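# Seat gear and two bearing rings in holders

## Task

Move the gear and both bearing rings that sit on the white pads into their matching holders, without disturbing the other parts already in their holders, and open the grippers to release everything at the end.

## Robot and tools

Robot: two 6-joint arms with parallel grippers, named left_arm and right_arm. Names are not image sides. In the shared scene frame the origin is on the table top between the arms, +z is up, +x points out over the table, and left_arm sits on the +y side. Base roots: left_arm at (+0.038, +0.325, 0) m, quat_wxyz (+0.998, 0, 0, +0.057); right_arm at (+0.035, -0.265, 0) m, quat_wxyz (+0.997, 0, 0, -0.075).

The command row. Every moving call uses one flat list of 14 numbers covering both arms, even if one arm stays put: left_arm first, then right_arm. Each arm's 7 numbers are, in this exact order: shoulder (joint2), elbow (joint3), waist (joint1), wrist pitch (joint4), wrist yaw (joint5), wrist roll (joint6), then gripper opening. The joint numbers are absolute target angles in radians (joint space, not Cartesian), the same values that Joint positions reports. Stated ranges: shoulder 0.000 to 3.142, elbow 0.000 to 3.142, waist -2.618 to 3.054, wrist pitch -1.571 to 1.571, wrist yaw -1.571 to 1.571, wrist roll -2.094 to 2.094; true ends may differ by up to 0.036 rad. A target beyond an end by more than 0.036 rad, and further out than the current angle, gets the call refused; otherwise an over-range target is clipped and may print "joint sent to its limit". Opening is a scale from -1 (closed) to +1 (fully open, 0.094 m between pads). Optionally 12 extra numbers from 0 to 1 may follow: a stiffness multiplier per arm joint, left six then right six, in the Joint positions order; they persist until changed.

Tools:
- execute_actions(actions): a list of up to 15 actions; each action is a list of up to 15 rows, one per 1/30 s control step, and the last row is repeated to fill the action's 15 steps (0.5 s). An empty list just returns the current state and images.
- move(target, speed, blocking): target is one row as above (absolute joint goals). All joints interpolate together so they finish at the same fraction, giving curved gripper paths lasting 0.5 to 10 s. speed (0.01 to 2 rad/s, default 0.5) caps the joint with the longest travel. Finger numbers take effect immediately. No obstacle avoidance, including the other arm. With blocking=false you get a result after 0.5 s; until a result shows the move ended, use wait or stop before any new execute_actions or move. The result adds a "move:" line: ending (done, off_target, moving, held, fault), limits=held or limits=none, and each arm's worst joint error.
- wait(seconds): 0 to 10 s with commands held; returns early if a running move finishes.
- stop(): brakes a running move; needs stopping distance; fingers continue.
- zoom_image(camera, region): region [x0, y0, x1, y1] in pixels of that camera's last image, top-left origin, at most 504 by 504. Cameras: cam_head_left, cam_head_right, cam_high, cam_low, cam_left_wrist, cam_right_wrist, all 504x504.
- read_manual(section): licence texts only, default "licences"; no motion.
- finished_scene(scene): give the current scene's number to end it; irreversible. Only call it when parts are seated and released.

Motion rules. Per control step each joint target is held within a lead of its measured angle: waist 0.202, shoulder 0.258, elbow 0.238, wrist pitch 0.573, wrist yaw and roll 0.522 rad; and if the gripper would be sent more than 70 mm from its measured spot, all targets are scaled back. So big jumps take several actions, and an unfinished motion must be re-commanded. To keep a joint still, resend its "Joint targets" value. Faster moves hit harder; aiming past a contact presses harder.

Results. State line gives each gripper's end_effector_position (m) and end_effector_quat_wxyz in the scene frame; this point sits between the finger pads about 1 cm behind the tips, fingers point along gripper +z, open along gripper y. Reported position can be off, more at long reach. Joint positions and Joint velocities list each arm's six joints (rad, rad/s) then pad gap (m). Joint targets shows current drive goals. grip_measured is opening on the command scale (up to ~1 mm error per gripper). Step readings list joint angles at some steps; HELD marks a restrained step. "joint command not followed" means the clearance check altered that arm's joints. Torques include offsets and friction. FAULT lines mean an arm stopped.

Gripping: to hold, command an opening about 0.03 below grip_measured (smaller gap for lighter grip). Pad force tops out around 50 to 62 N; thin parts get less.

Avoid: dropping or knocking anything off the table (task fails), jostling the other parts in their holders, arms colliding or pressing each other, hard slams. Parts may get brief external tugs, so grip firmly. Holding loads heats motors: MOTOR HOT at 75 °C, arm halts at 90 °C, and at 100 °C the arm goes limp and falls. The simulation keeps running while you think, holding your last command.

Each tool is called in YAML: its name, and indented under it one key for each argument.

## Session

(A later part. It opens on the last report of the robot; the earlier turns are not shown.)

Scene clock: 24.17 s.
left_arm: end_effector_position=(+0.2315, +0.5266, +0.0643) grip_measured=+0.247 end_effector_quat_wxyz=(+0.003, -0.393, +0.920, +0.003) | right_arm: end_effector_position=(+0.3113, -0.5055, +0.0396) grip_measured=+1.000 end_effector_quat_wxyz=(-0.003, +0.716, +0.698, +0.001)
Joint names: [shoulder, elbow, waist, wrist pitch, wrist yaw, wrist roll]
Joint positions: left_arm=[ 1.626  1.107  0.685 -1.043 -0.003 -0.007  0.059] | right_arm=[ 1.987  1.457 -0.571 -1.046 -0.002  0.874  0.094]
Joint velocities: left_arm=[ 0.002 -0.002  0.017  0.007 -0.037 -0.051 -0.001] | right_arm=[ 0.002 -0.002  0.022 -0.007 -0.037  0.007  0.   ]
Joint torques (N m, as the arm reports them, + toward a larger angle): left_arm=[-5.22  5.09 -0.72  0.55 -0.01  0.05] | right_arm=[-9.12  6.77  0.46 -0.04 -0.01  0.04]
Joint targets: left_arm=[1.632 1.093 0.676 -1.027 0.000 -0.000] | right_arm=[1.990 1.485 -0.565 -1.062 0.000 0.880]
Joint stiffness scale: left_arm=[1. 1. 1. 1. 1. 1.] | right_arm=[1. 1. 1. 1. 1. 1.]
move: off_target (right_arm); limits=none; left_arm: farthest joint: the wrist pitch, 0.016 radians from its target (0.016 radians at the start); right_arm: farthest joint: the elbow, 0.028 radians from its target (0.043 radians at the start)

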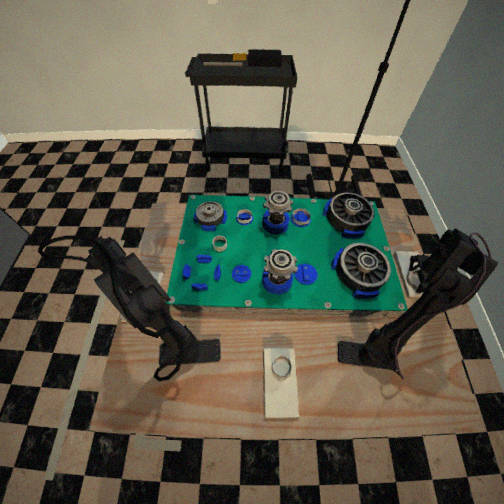

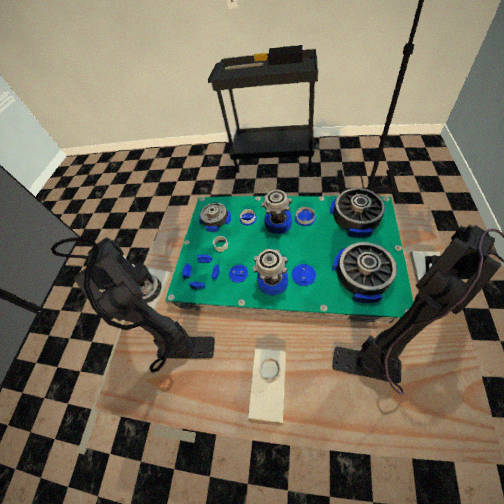

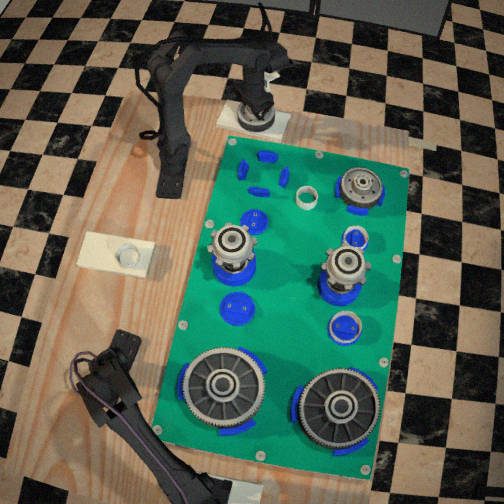

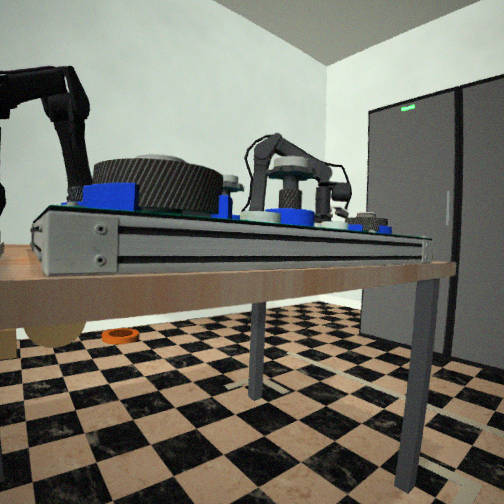

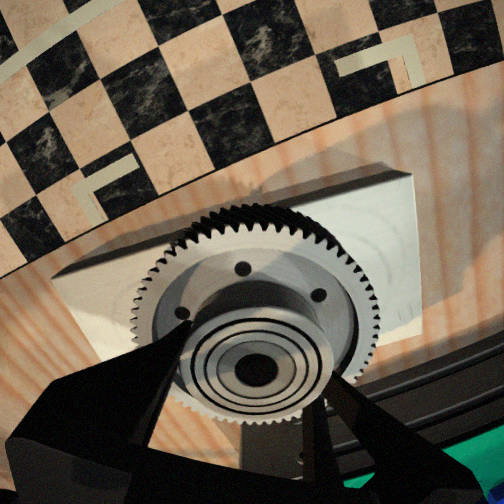

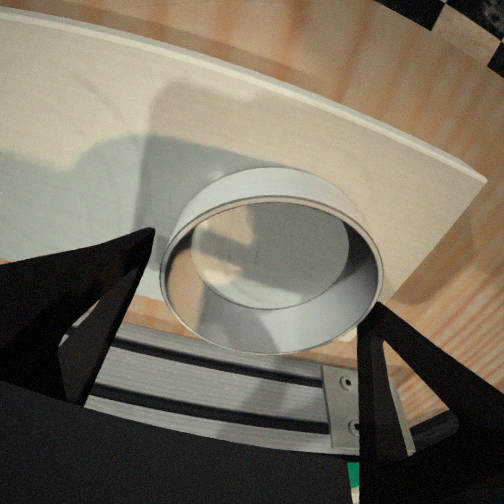

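execute_actions:
  actions:
    - [[1.632,1.093,0.676,-1.027,0,0,0.19,1.99,1.485,-0.565,-1.062,0,0.88,0.62]]
    - [[1.632,1.093,0.676,-1.027,0,0,0.19,1.99,1.485,-0.565,-1.062,0,0.88,0.62]]

Scene clock: 25.43 s.
left_arm: end_effector_position=(+0.2315, +0.5266, +0.0643) grip_measured=+0.240 end_effector_quat_wxyz=(+0.003, -0.393, +0.920, +0.003) | right_arm: end_effector_position=(+0.3107, -0.5050, +0.0396) grip_measured=+0.622 end_effector_quat_wxyz=(-0.005, +0.716, +0.698, +0.001)
Joint names: [shoulder, elbow, waist, wrist pitch, wrist yaw, wrist roll]
Joint positions: left_arm=[ 1.626  1.107  0.685 -1.043 -0.003 -0.007  0.058] | right_arm=[ 1.987  1.457 -0.571 -1.05  -0.002  0.875  0.076]
Joint velocities: left_arm=[ 0.007 -0.007 -0.007 -0.022  0.007 -0.037 -0.001] | right_arm=[-0.007 -0.002  0.007 -0.022 -0.066 -0.051 -0.001]
Joint torques (N m, as the arm reports them, + toward a larger angle): left_arm=[-5.24  5.1  -0.72  0.56  0.01  0.04] | right_arm=[-9.12  6.74  0.48 -0.02 -0.01  0.05]
Joint targets: left_arm=[1.632 1.093 0.676 -1.027 -0.000 -0.000] | right_arm=[1.990 1.485 -0.565 -1.062 0.000 0.880]
Joint stiffness scale: left_arm=[1. 1. 1. 1. 1. 1.] | right_arm=[1. 1. 1. 1. 1. 1.]
Step readings (joint positions; steps 1 to 15: 1st action; 16 to 30: 2nd action):
0: left_arm=[1.626 1.107 0.685 -1.043 -0.003 -0.007] | right_arm=[1.987 1.457 -0.571 -1.047 -0.002 0.874]
1: left_arm=[1.626 1.107 0.685 -1.043 -0.003 -0.007] | right_arm=[1.987 1.457 -0.571 -1.047 -0.002 0.874]
2: left_arm=[1.626 1.107 0.685 -1.043 -0.003 -0.007] | right_arm=[1.987 1.457 -0.571 -1.047 -0.003 0.874]
4: left_arm=[1.626 1.107 0.685 -1.043 -0.003 -0.007] | right_arm=[1.987 1.457 -0.571 -1.050 -0.002 0.875]
8: left_arm=[1.626 1.107 0.685 -1.043 -0.003 -0.007] | right_arm=[1.987 1.457 -0.571 -1.050 -0.002 0.875]
15: left_arm=[1.626 1.107 0.685 -1.043 -0.003 -0.007] | right_arm=[1.987 1.457 -0.571 -1.050 -0.002 0.875]
16: left_arm=[1.626 1.107 0.685 -1.043 -0.003 -0.007] | right_arm=[1.987 1.457 -0.571 -1.050 -0.002 0.875]
17: left_arm=[1.626 1.107 0.685 -1.043 -0.003 -0.007] | right_arm=[1.987 1.457 -0.571 -1.050 -0.002 0.875]
19: left_arm=[1.626 1.107 0.685 -1.043 -0.003 -0.007] | right_arm=[1.987 1.457 -0.571 -1.050 -0.002 0.875]
23: left_arm=[1.626 1.107 0.685 -1.043 -0.003 -0.007] | right_arm=[1.987 1.457 -0.571 -1.050 -0.002 0.875]
30: Joint positions above

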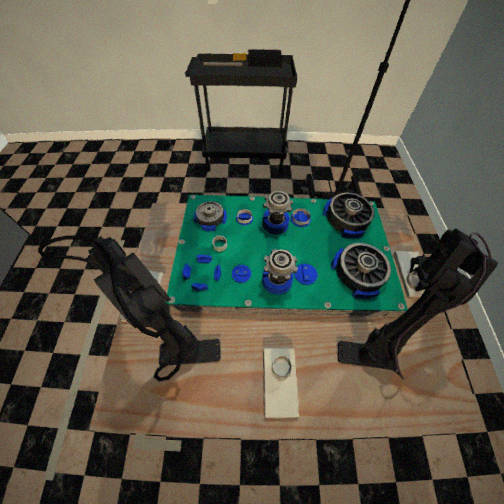

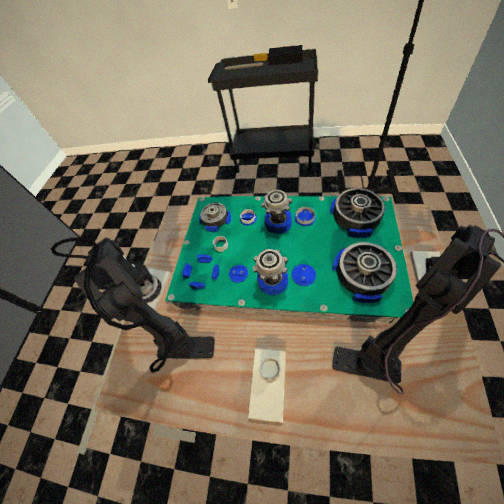

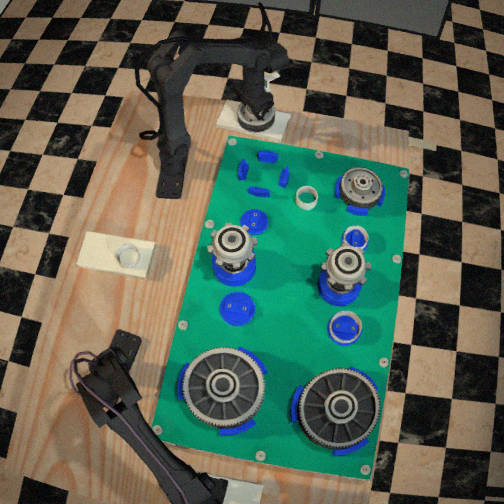

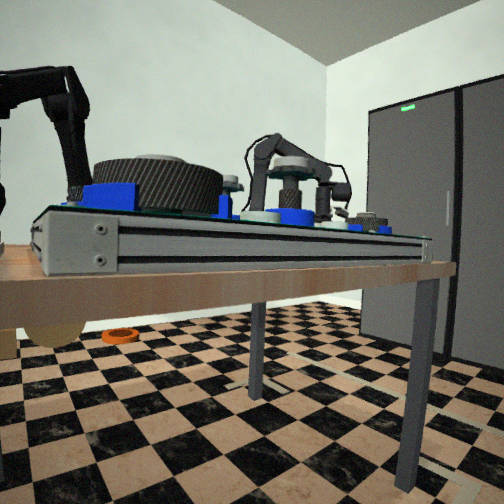

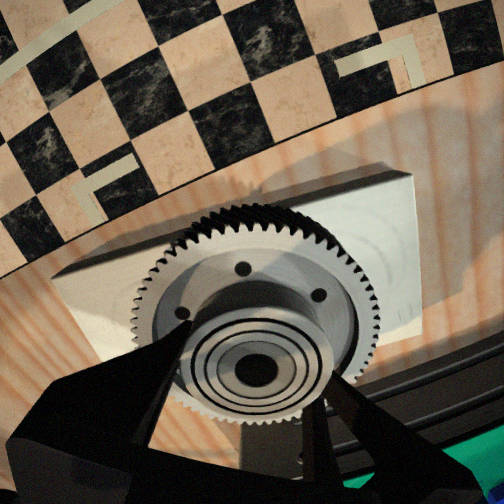

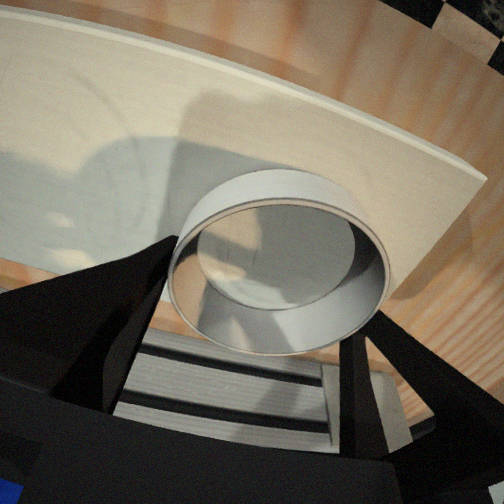

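execute_actions:
  actions:
    - [[1.632,1.093,0.676,-1.027,0,0,0.19,1.99,1.485,-0.565,-1.062,0,0.88,0.54]]
    - [[1.632,1.093,0.676,-1.027,0,0,0.19,1.99,1.485,-0.565,-1.062,0,0.88,0.54]]

Scene clock: 26.77 s.
left_arm: end_effector_position=(+0.2315, +0.5266, +0.0643) grip_measured=+0.240 end_effector_quat_wxyz=(+0.003, -0.393, +0.920, +0.003) | right_arm: end_effector_position=(+0.3107, -0.5050, +0.0396) grip_measured=+0.568 end_effector_quat_wxyz=(-0.005, +0.716, +0.698, +0.001)
Joint names: [shoulder, elbow, waist, wrist pitch, wrist yaw, wrist roll]
Joint positions: left_arm=[ 1.626  1.107  0.685 -1.043 -0.003 -0.007  0.058] | right_arm=[ 1.987  1.457 -0.571 -1.05  -0.002  0.875  0.074]
Joint velocities: left_arm=[ 0.007 -0.007 -0.002  0.022  0.051  0.037 -0.   ] | right_arm=[ 0.002 -0.002  0.012 -0.022  0.007 -0.022  0.   ]
Joint torques (N m, as the arm reports them, + toward a larger angle): left_arm=[-5.22  5.14 -0.72  0.55  0.    0.05] | right_arm=[-9.13  6.81  0.5  -0.04 -0.01  0.03]
Joint targets: left_arm=[1.632 1.093 0.676 -1.027 0.000 0.000] | right_arm=[1.990 1.485 -0.565 -1.062 0.000 0.880]
Joint stiffness scale: left_arm=[1. 1. 1. 1. 1. 1.] | right_arm=[1. 1. 1. 1. 1. 1.]
Step readings (joint positions; steps 1 to 15: 1st action; 16 to 30: 2nd action):
0: left_arm=[1.626 1.107 0.685 -1.043 -0.003 -0.007] | right_arm=[1.987 1.457 -0.571 -1.050 -0.002 0.875]
1: left_arm=[1.626 1.107 0.685 -1.043 -0.003 -0.007] | right_arm=[1.987 1.457 -0.571 -1.050 -0.002 0.875]
2: left_arm=[1.626 1.107 0.685 -1.043 -0.003 -0.007] | right_arm=[1.987 1.457 -0.571 -1.050 -0.002 0.875]
4: left_arm=[1.626 1.107 0.685 -1.043 -0.003 -0.007] | right_arm=[1.987 1.457 -0.571 -1.050 -0.002 0.875]
8: left_arm=[1.626 1.107 0.685 -1.043 -0.003 -0.007] | right_arm=[1.987 1.457 -0.571 -1.050 -0.002 0.875]
15: left_arm=[1.626 1.107 0.685 -1.043 -0.003 -0.007] | right_arm=[1.987 1.457 -0.571 -1.050 -0.002 0.875]
16: left_arm=[1.626 1.107 0.685 -1.043 -0.003 -0.007] | right_arm=[1.987 1.457 -0.571 -1.050 -0.002 0.875]
17: left_arm=[1.626 1.107 0.685 -1.043 -0.003 -0.007] | right_arm=[1.987 1.457 -0.571 -1.050 -0.002 0.875]
19: left_arm=[1.626 1.107 0.685 -1.043 -0.003 -0.007] | right_arm=[1.987 1.457 -0.571 -1.050 -0.002 0.875]
23: left_arm=[1.626 1.107 0.685 -1.043 -0.003 -0.007] | right_arm=[1.987 1.457 -0.571 -1.050 -0.002 0.875]
30: Joint positions above

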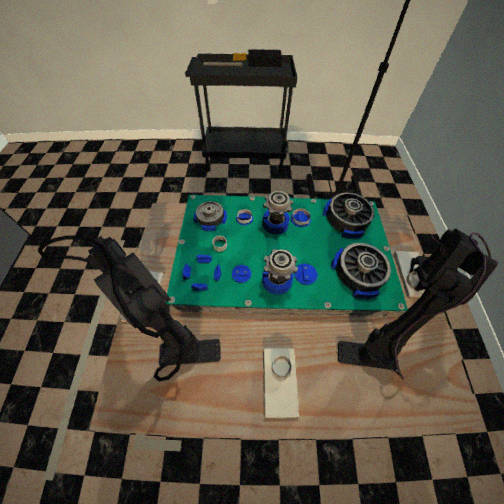

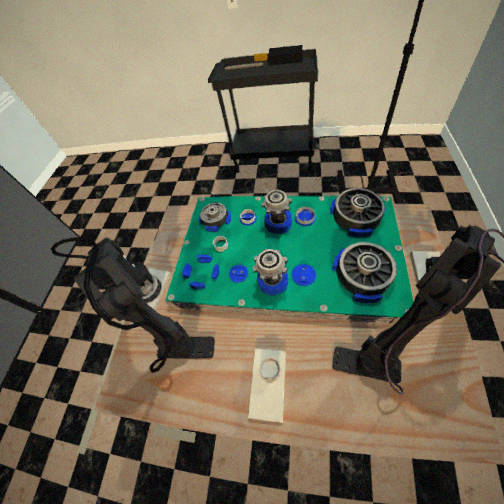

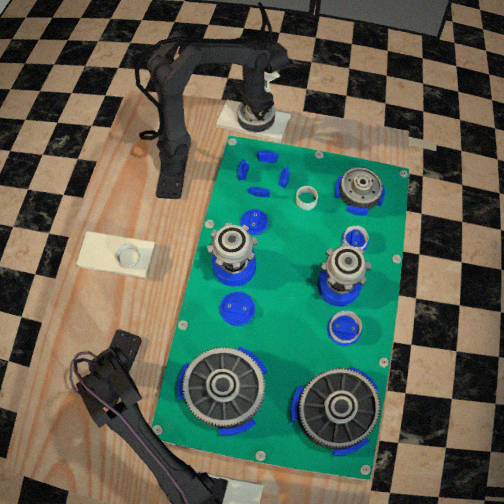

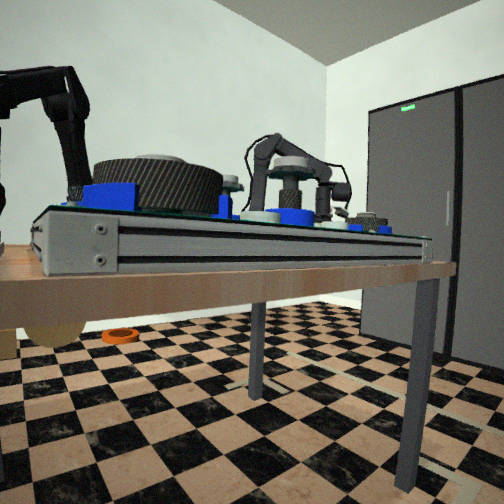

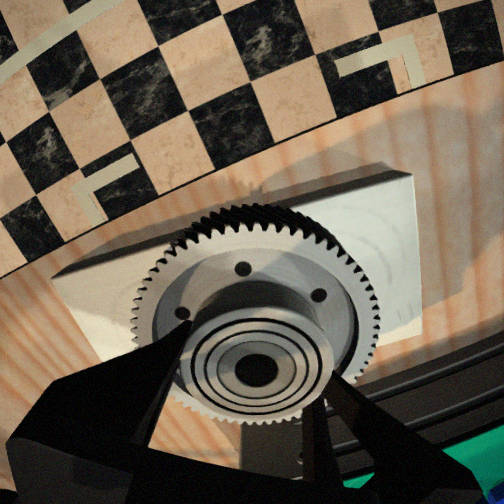

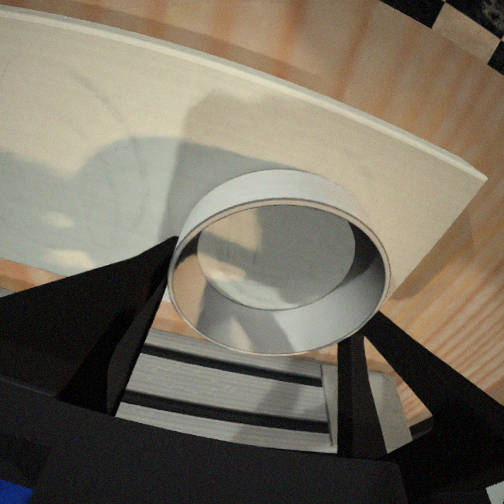

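move:
  target: [1.58,1.505,0.676,-1.448,0,0,0.19,1.935,1.963,-0.565,-1.565,0,0.88,0.53]
  speed: 0.5

Scene clock: 29.70 s.
left_arm: end_effector_position=(+0.2300, +0.5242, +0.1346) grip_measured=+0.240 end_effector_quat_wxyz=(-0.036, -0.392, +0.919, -0.015) | right_arm: end_effector_position=(+0.3112, -0.5054, +0.1675) grip_measured=+0.568 end_effector_quat_wxyz=(-0.001, +0.716, +0.698, +0.001)
Joint names: [shoulder, elbow, waist, wrist pitch, wrist yaw, wrist roll]
Joint positions: left_arm=[ 1.66   1.423  0.685 -1.411  0.001 -0.007  0.058] | right_arm=[ 1.962  1.935 -0.571 -1.545 -0.002  0.875  0.074]
Joint velocities: left_arm=[-0.012 -0.007  0.017  0.095  0.066  0.125 -0.001] | right_arm=[ 0.002  0.007  0.007 -0.022  0.037 -0.051  0.   ]
Joint torques (N m, as the arm reports them, + toward a larger angle): left_arm=[-11.95  13.55  -0.67  -0.26  -0.03   0.06] | right_arm=[-11.75   6.85   0.48  -0.04  -0.01   0.05]
Joint targets: left_arm=[1.580 1.505 0.676 -1.448 -0.000 -0.000] | right_arm=[1.935 1.963 -0.565 -1.561 0.000 0.880]
Joint stiffness scale: left_arm=[1. 1. 1. 1. 1. 1.] | right_arm=[1. 1. 1. 1. 1. 1.]
joint sent to its limit (right arm) — the command would take the wrist pitch past its lower limit, so that joint was sent only as far as its limit.
move: off_target (left_arm, right_arm); limits=none; left_arm: farthest joint: the elbow, 0.082 radians from its target (0.398 radians at the start); right_arm: farthest joint: the elbow, 0.028 radians from its target (0.506 radians at the start)

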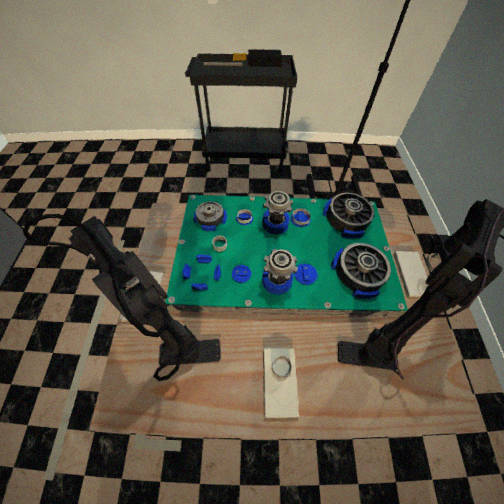

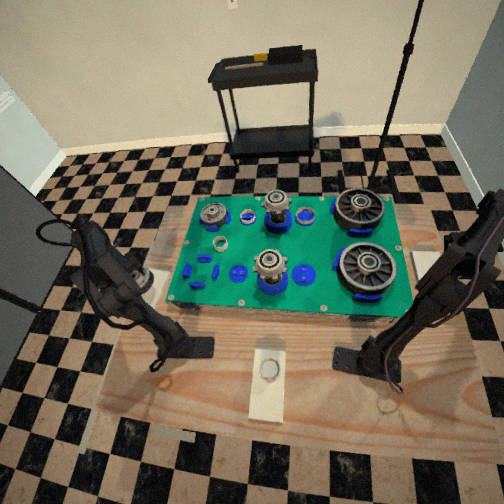

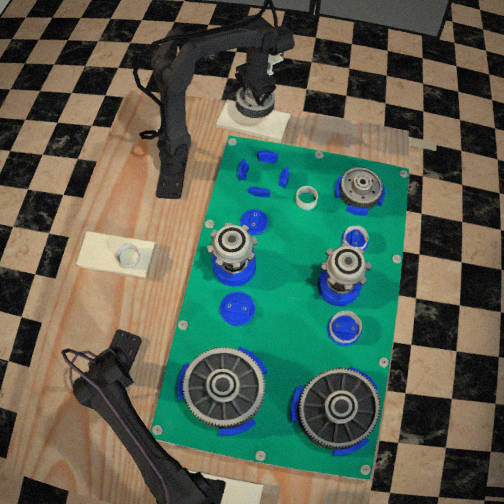

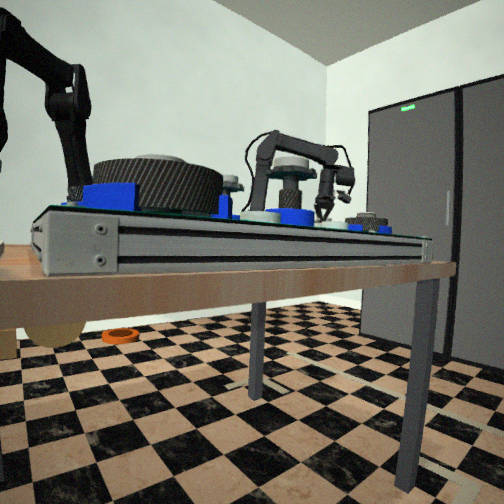

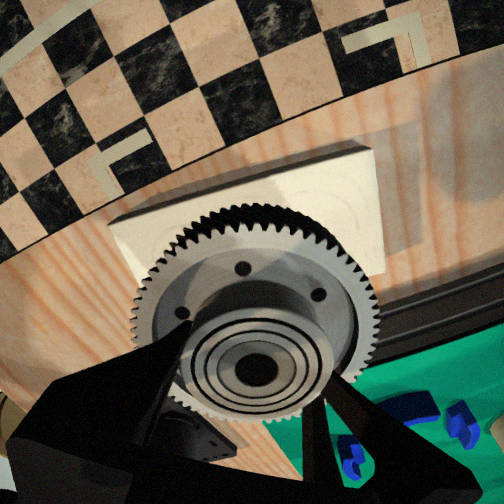

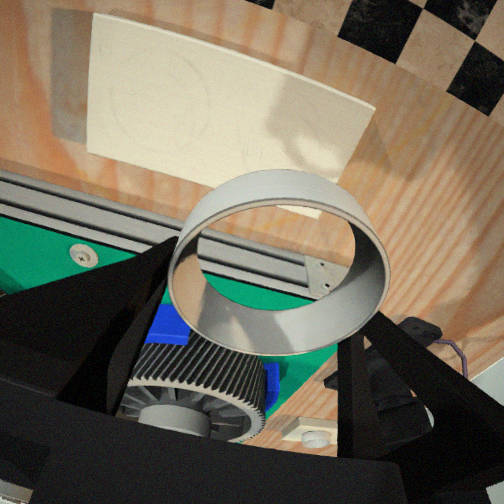

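move:
  target: [1.42,1.437,0.676,-1.495,0,0,0.19,1.485,1.49,-0.565,-1.56,0,0.88,0.53]
  speed: 0.5

move:
  target: [1.42,1.437,-0.265,-1.495,0,0,0.19,1.485,1.49,0.6,-1.56,0,2.05,0.53]
  speed: 0.6

Scene clock: 32.67 s.
left_arm: end_effector_position=(+0.2062, +0.4998, +0.1662) grip_measured=+0.240 end_effector_quat_wxyz=(-0.011, -0.393, +0.920, -0.005) | right_arm: end_effector_position=(+0.2228, -0.4278, +0.1894) grip_measured=+0.568 end_effector_quat_wxyz=(-0.002, +0.716, +0.698, +0.001)
Joint names: [shoulder, elbow, waist, wrist pitch, wrist yaw, wrist roll]
Joint positions: left_arm=[ 1.489  1.379  0.685 -1.486  0.001 -0.007  0.058] | right_arm=[ 1.51   1.493 -0.571 -1.557 -0.002  0.875  0.074]
Joint velocities: left_arm=[ 0.002 -0.012 -0.007 -0.022  0.007 -0.022 -0.   ] | right_arm=[-0.012  0.007 -0.002 -0.081 -0.081  0.037 -0.001]
Joint torques (N m, as the arm reports them, + toward a larger angle): left_arm=[-9.78 11.57 -0.7   0.19 -0.03  0.06] | right_arm=[-7.45  4.83  0.52  0.06 -0.02  0.04]
Joint targets: left_arm=[1.420 1.437 0.676 -1.495 0.000 -0.000] | right_arm=[1.485 1.490 -0.565 -1.560 0.000 0.880]
Joint stiffness scale: left_arm=[1. 1. 1. 1. 1. 1.] | right_arm=[1. 1. 1. 1. 1. 1.]
move: off_target (left_arm, right_arm); limits=none; left_arm: farthest joint: the shoulder, 0.069 radians from its target (0.240 radians at the start); right_arm: farthest joint: the shoulder, 0.025 radians from its target (0.477 radians at the start)

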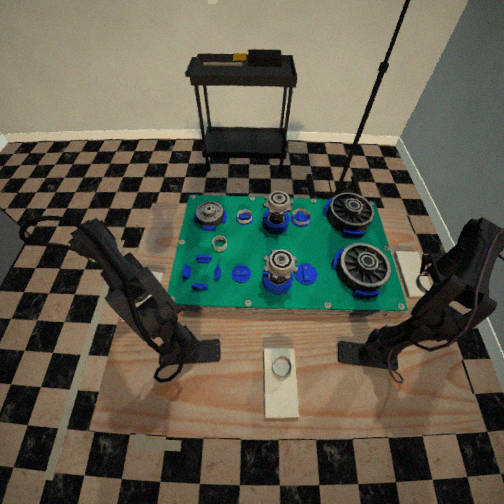

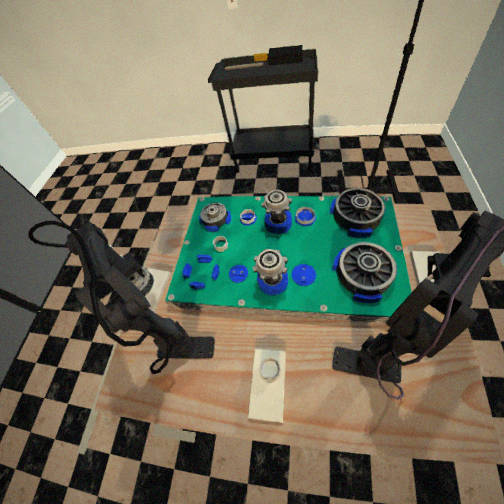

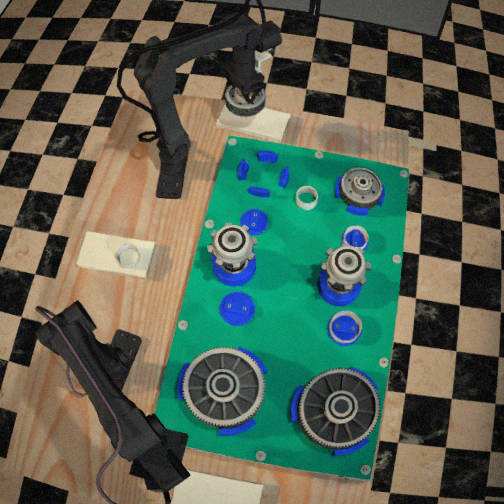

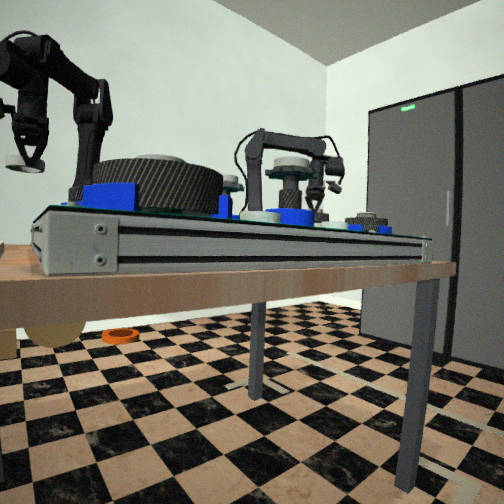

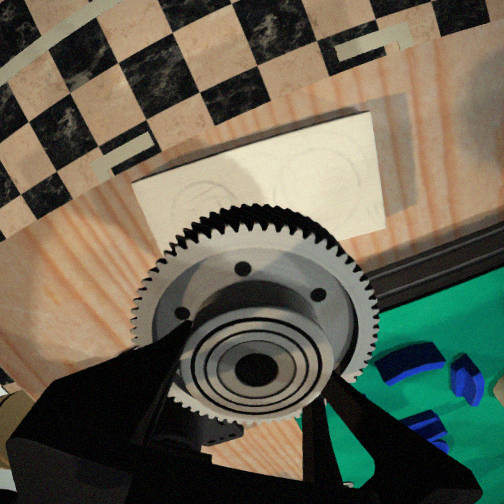

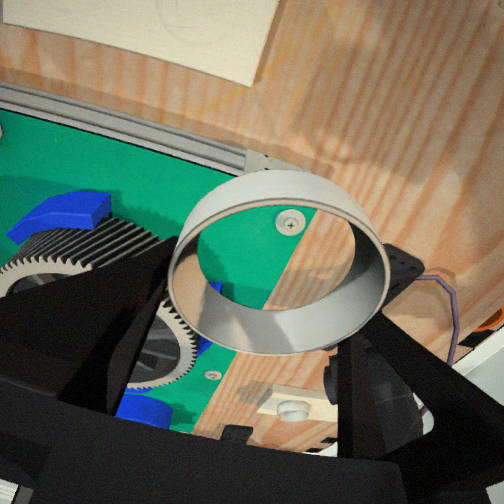

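Scene clock: 35.47 s.
left_arm: end_effector_position=(+0.2759, +0.2903, +0.1566) grip_measured=+0.240 end_effector_quat_wxyz=(-0.024, +0.071, +0.997, +0.000) | right_arm: end_effector_position=(+0.2584, -0.1549, +0.1894) grip_measured=+0.568 end_effector_quat_wxyz=(-0.004, +0.716, +0.698, -0.000)
Joint names: [shoulder, elbow, waist, wrist pitch, wrist yaw, wrist roll]
Joint positions: left_arm=[ 1.5    1.35  -0.264 -1.469  0.003 -0.006  0.058] | right_arm=[ 1.51   1.493  0.597 -1.557 -0.007  2.044  0.074]
Joint velocities: left_arm=[ 0.002 -0.002 -0.007 -0.051 -0.051 -0.037  0.   ] | right_arm=[-0.007  0.002  0.007 -0.066 -0.007  0.066  0.001]
Joint torques (N m, as the arm reports them, + toward a larger angle): left_arm=[-10.64  14.07  -0.15  -0.07  -0.07   0.03] | right_arm=[-7.42  4.74  0.3   0.08  0.02  0.04]
Joint targets: left_arm=[1.420 1.437 -0.265 -1.495 0.000 -0.000] | right_arm=[1.485 1.490 0.600 -1.560 -0.000 2.050]
Joint stiffness scale: left_arm=[1. 1. 1. 1. 1. 1.] | right_arm=[1. 1. 1. 1. 1. 1.]
move: off_target (left_arm, right_arm); limits=none; left_arm: farthest joint: the elbow, 0.087 radians from its target (0.058 radians at the start); right_arm: farthest joint: the shoulder, 0.025 radians from its target (0.025 radians at the start)

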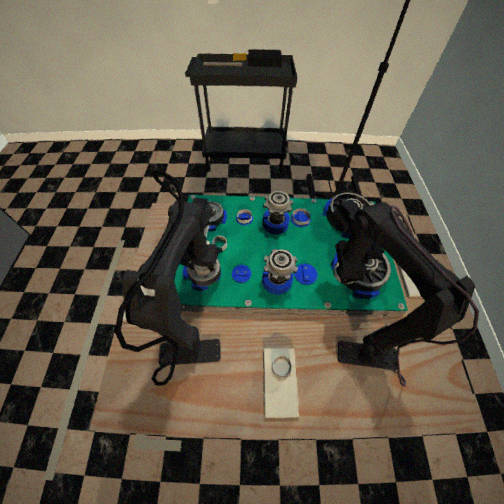

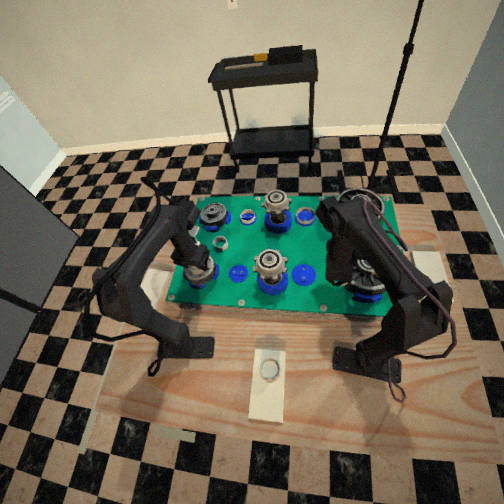

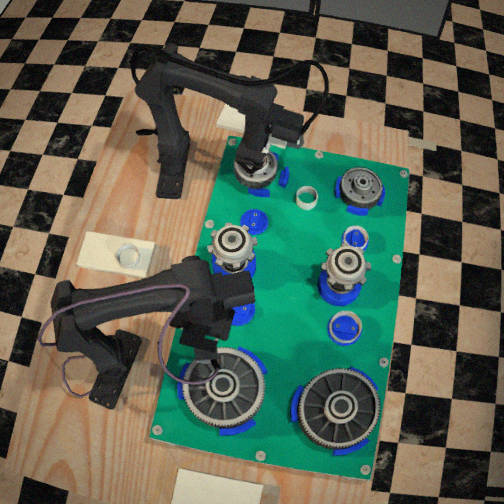

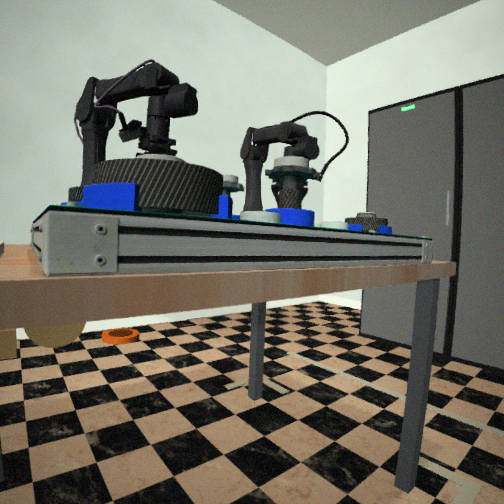

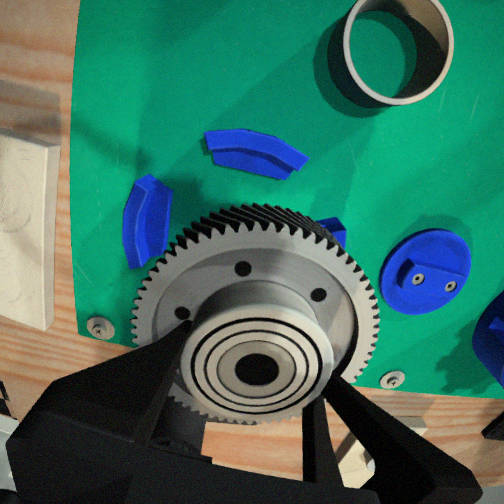

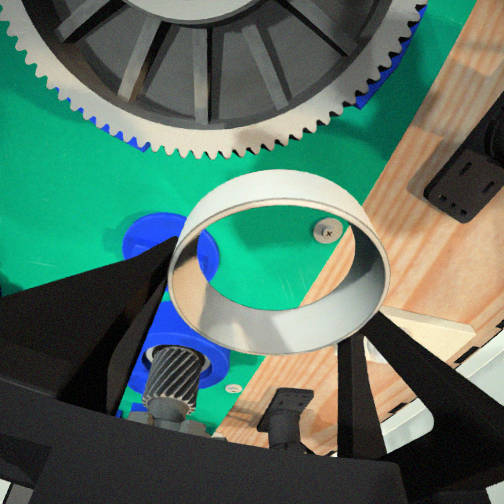

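move:
  target: [1.42,1.294,-0.21,-1.292,0,0,0.19,1.795,1.713,0.778,-1.442,0,2.08,0.53]
  speed: 0.3

Scene clock: 38.23 s.
left_arm: end_effector_position=(+0.2904, +0.2997, +0.1344) grip_measured=+0.240 end_effector_quat_wxyz=(+0.004, +0.049, +0.999, -0.001) | right_arm: end_effector_position=(+0.3016, -0.0700, +0.1566) grip_measured=+0.568 end_effector_quat_wxyz=(-0.004, +0.663, +0.748, -0.000)
Joint names: [shoulder, elbow, waist, wrist pitch, wrist yaw, wrist roll]
Joint positions: left_arm=[ 1.493  1.257 -0.219 -1.326  0.002 -0.006  0.058] | right_arm=[ 1.802  1.678  0.773 -1.45  -0.007  2.073  0.074]
Joint velocities: left_arm=[-0.007  0.037  0.012 -0.007 -0.007 -0.037  0.   ] | right_arm=[-0.007 -0.012 -0.022 -0.022  0.007 -0.022  0.   ]
Joint torques (N m, as the arm reports them, + toward a larger angle): left_arm=[-10.27   9.82   0.69   0.79  -0.05   0.03] | right_arm=[-8.65  7.32  0.43  0.19  0.02  0.07]
Joint targets: left_arm=[1.420 1.294 -0.210 -1.292 -0.000 -0.000] | right_arm=[1.795 1.713 0.778 -1.442 -0.000 2.080]
Joint stiffness scale: left_arm=[1. 1. 1. 1. 1. 1.] | right_arm=[1. 1. 1. 1. 1. 1.]
move: off_target (left_arm, right_arm); limits=none; left_arm: farthest joint: the shoulder, 0.073 radians from its target (0.080 radians at the start); right_arm: farthest joint: the elbow, 0.035 radians from its target (0.220 radians at the start)

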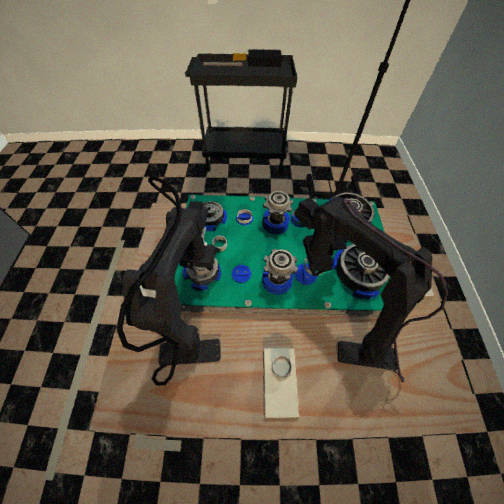

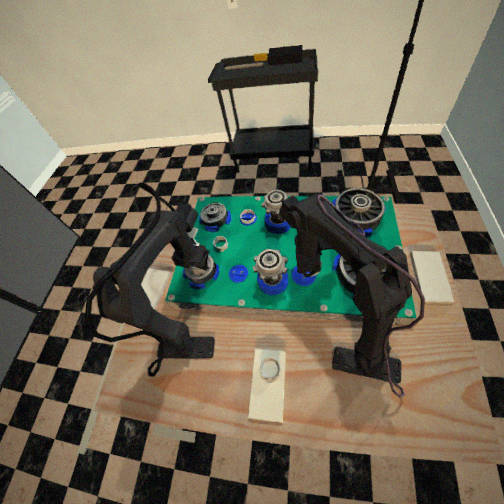

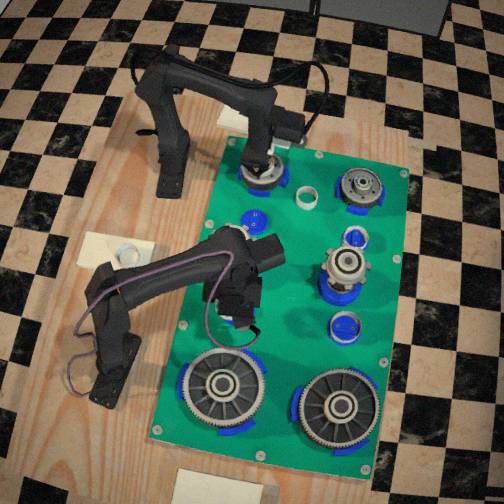

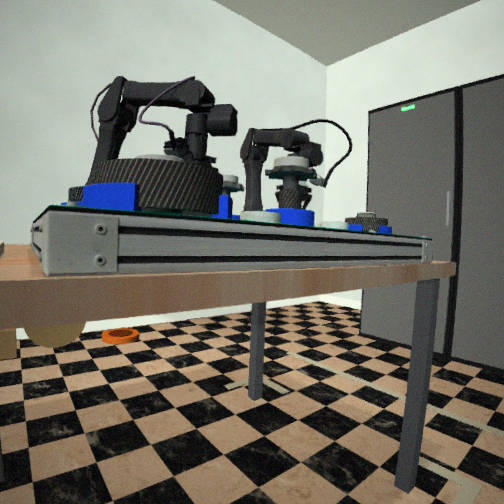

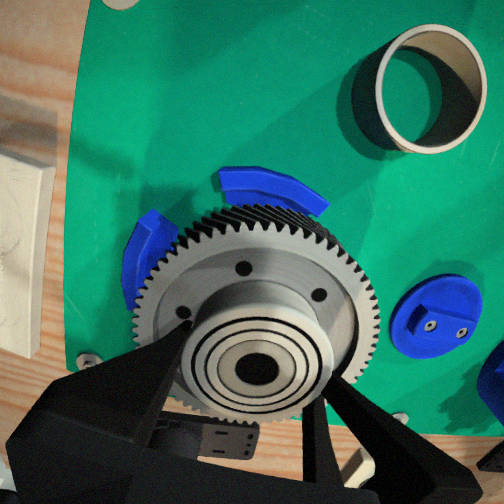

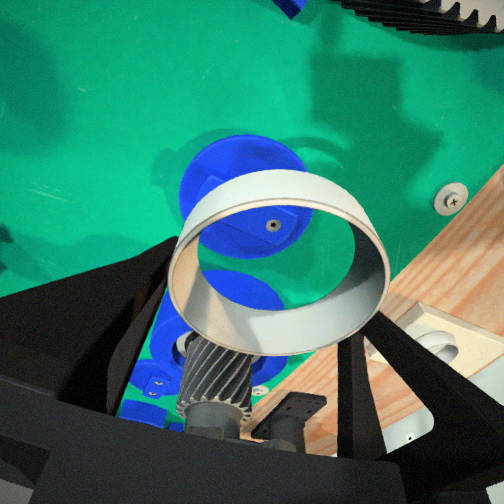

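zoom_image:
  camera: "cam_left_wrist"
  region: [90, 140, 400, 400]

zoom_image:
  camera: "cam_high"
  region: [210, 120, 330, 240]

zoom_image:
  camera: "cam_head_right"
  region: [160, 220, 340, 320]

Region (90, 140, 400, 400) of cam_left_wrist's 504x504 image, scaled by 1.626, with more detail than that image has; it fills the top 423 rows of this view, and the rest is white.

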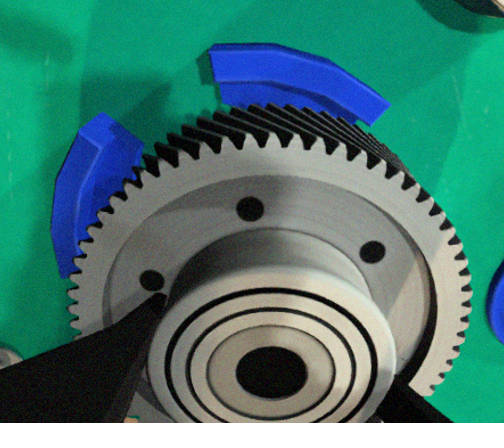

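Region (210, 120, 330, 240) of cam_high's 504x504 image, scaled by 4.200, with more detail than that image has.

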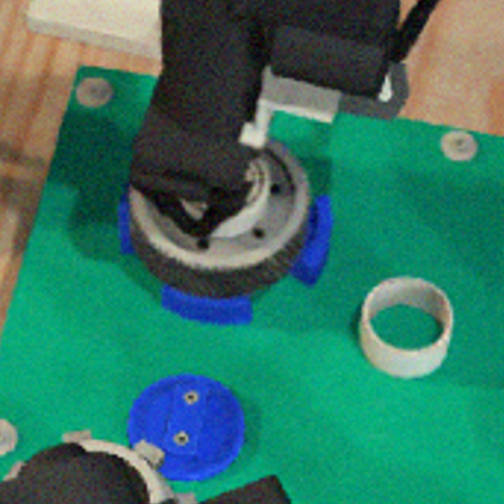

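Region (160, 220, 340, 320) of cam_head_right's 504x504 image, scaled by 2.800, with more detail than that image has.

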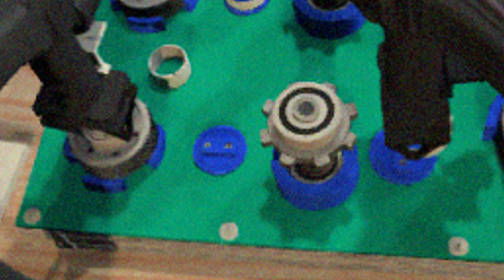

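move:
  target: [1.42,1.244,-0.21,-1.25,0,0,0.19,1.85,1.633,0.804,-1.34,0,2.08,0.53]
  speed: 0.15

Scene clock: 40.77 s.
left_arm: end_effector_position=(+0.2906, +0.2994, +0.1332) grip_measured=+0.240 end_effector_quat_wxyz=(+0.016, +0.049, +0.999, -0.003) | right_arm: end_effector_position=(+0.3096, -0.0548, +0.1284) grip_measured=+0.568 end_effector_quat_wxyz=(-0.004, +0.655, +0.755, +0.000)
Joint names: [shoulder, elbow, waist, wrist pitch, wrist yaw, wrist roll]
Joint positions: left_arm=[ 1.47   1.231 -0.219 -1.298  0.004 -0.006  0.058] | right_arm=[ 1.854  1.633  0.795 -1.35  -0.007  2.074  0.074]
Joint velocities: left_arm=[ 0.002 -0.002  0.002  0.037 -0.007 -0.066  0.   ] | right_arm=[-0.002 -0.002 -0.002 -0.037  0.037 -0.051 -0.   ]
Joint torques (N m, as the arm reports them, + toward a larger angle): left_arm=[-8.37  7.75  0.71  1.02 -0.05  0.04] | right_arm=[-8.91  5.02  0.73  0.19  0.02  0.05]
Joint targets: left_arm=[1.420 1.244 -0.210 -1.250 0.000 -0.000] | right_arm=[1.850 1.633 0.804 -1.340 0.000 2.080]
Joint stiffness scale: left_arm=[1. 1. 1. 1. 1. 1.] | right_arm=[1. 1. 1. 1. 1. 1.]
move: off_target (left_arm); limits=none; left_arm: farthest joint: the shoulder, 0.050 radians from its target (0.073 radians at the start); right_arm: farthest joint: the wrist pitch, 0.010 radians from its target (0.110 radians at the start)

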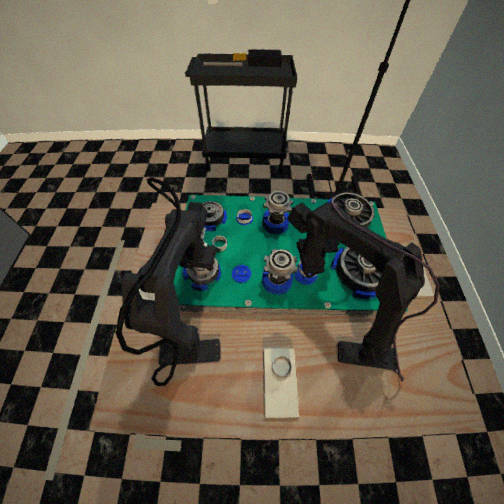

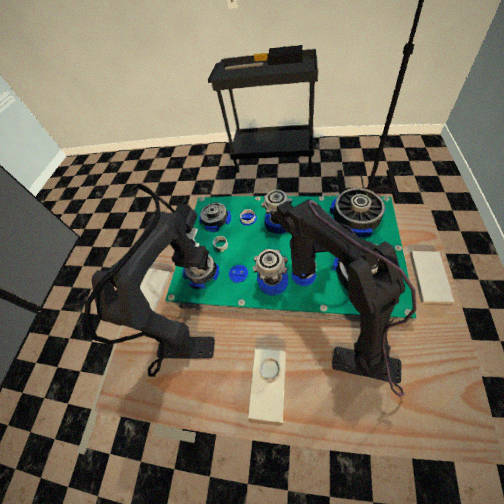

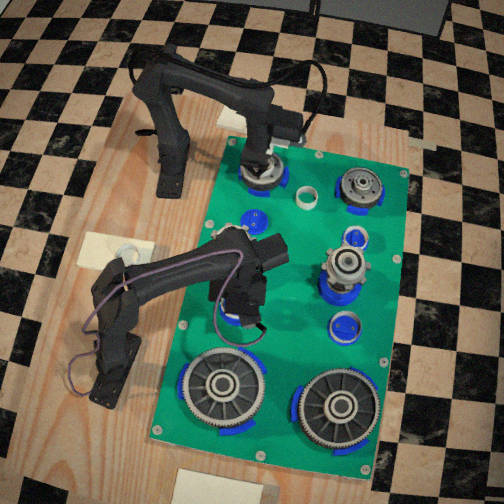

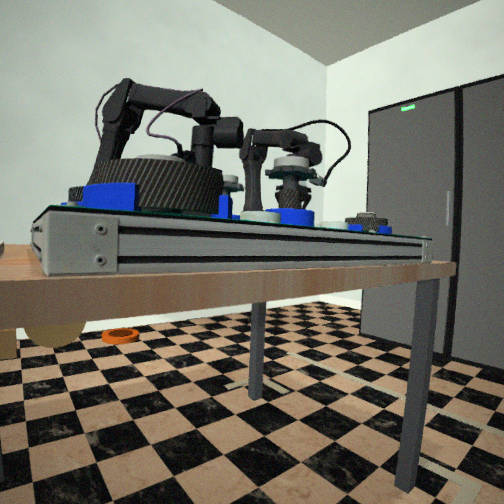

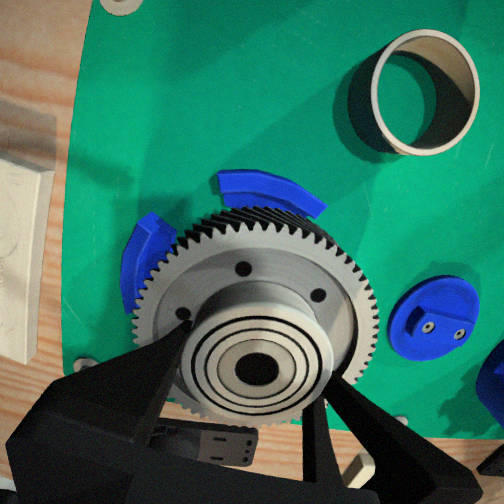

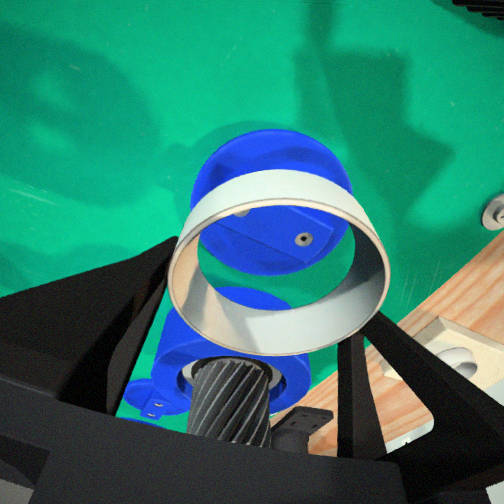

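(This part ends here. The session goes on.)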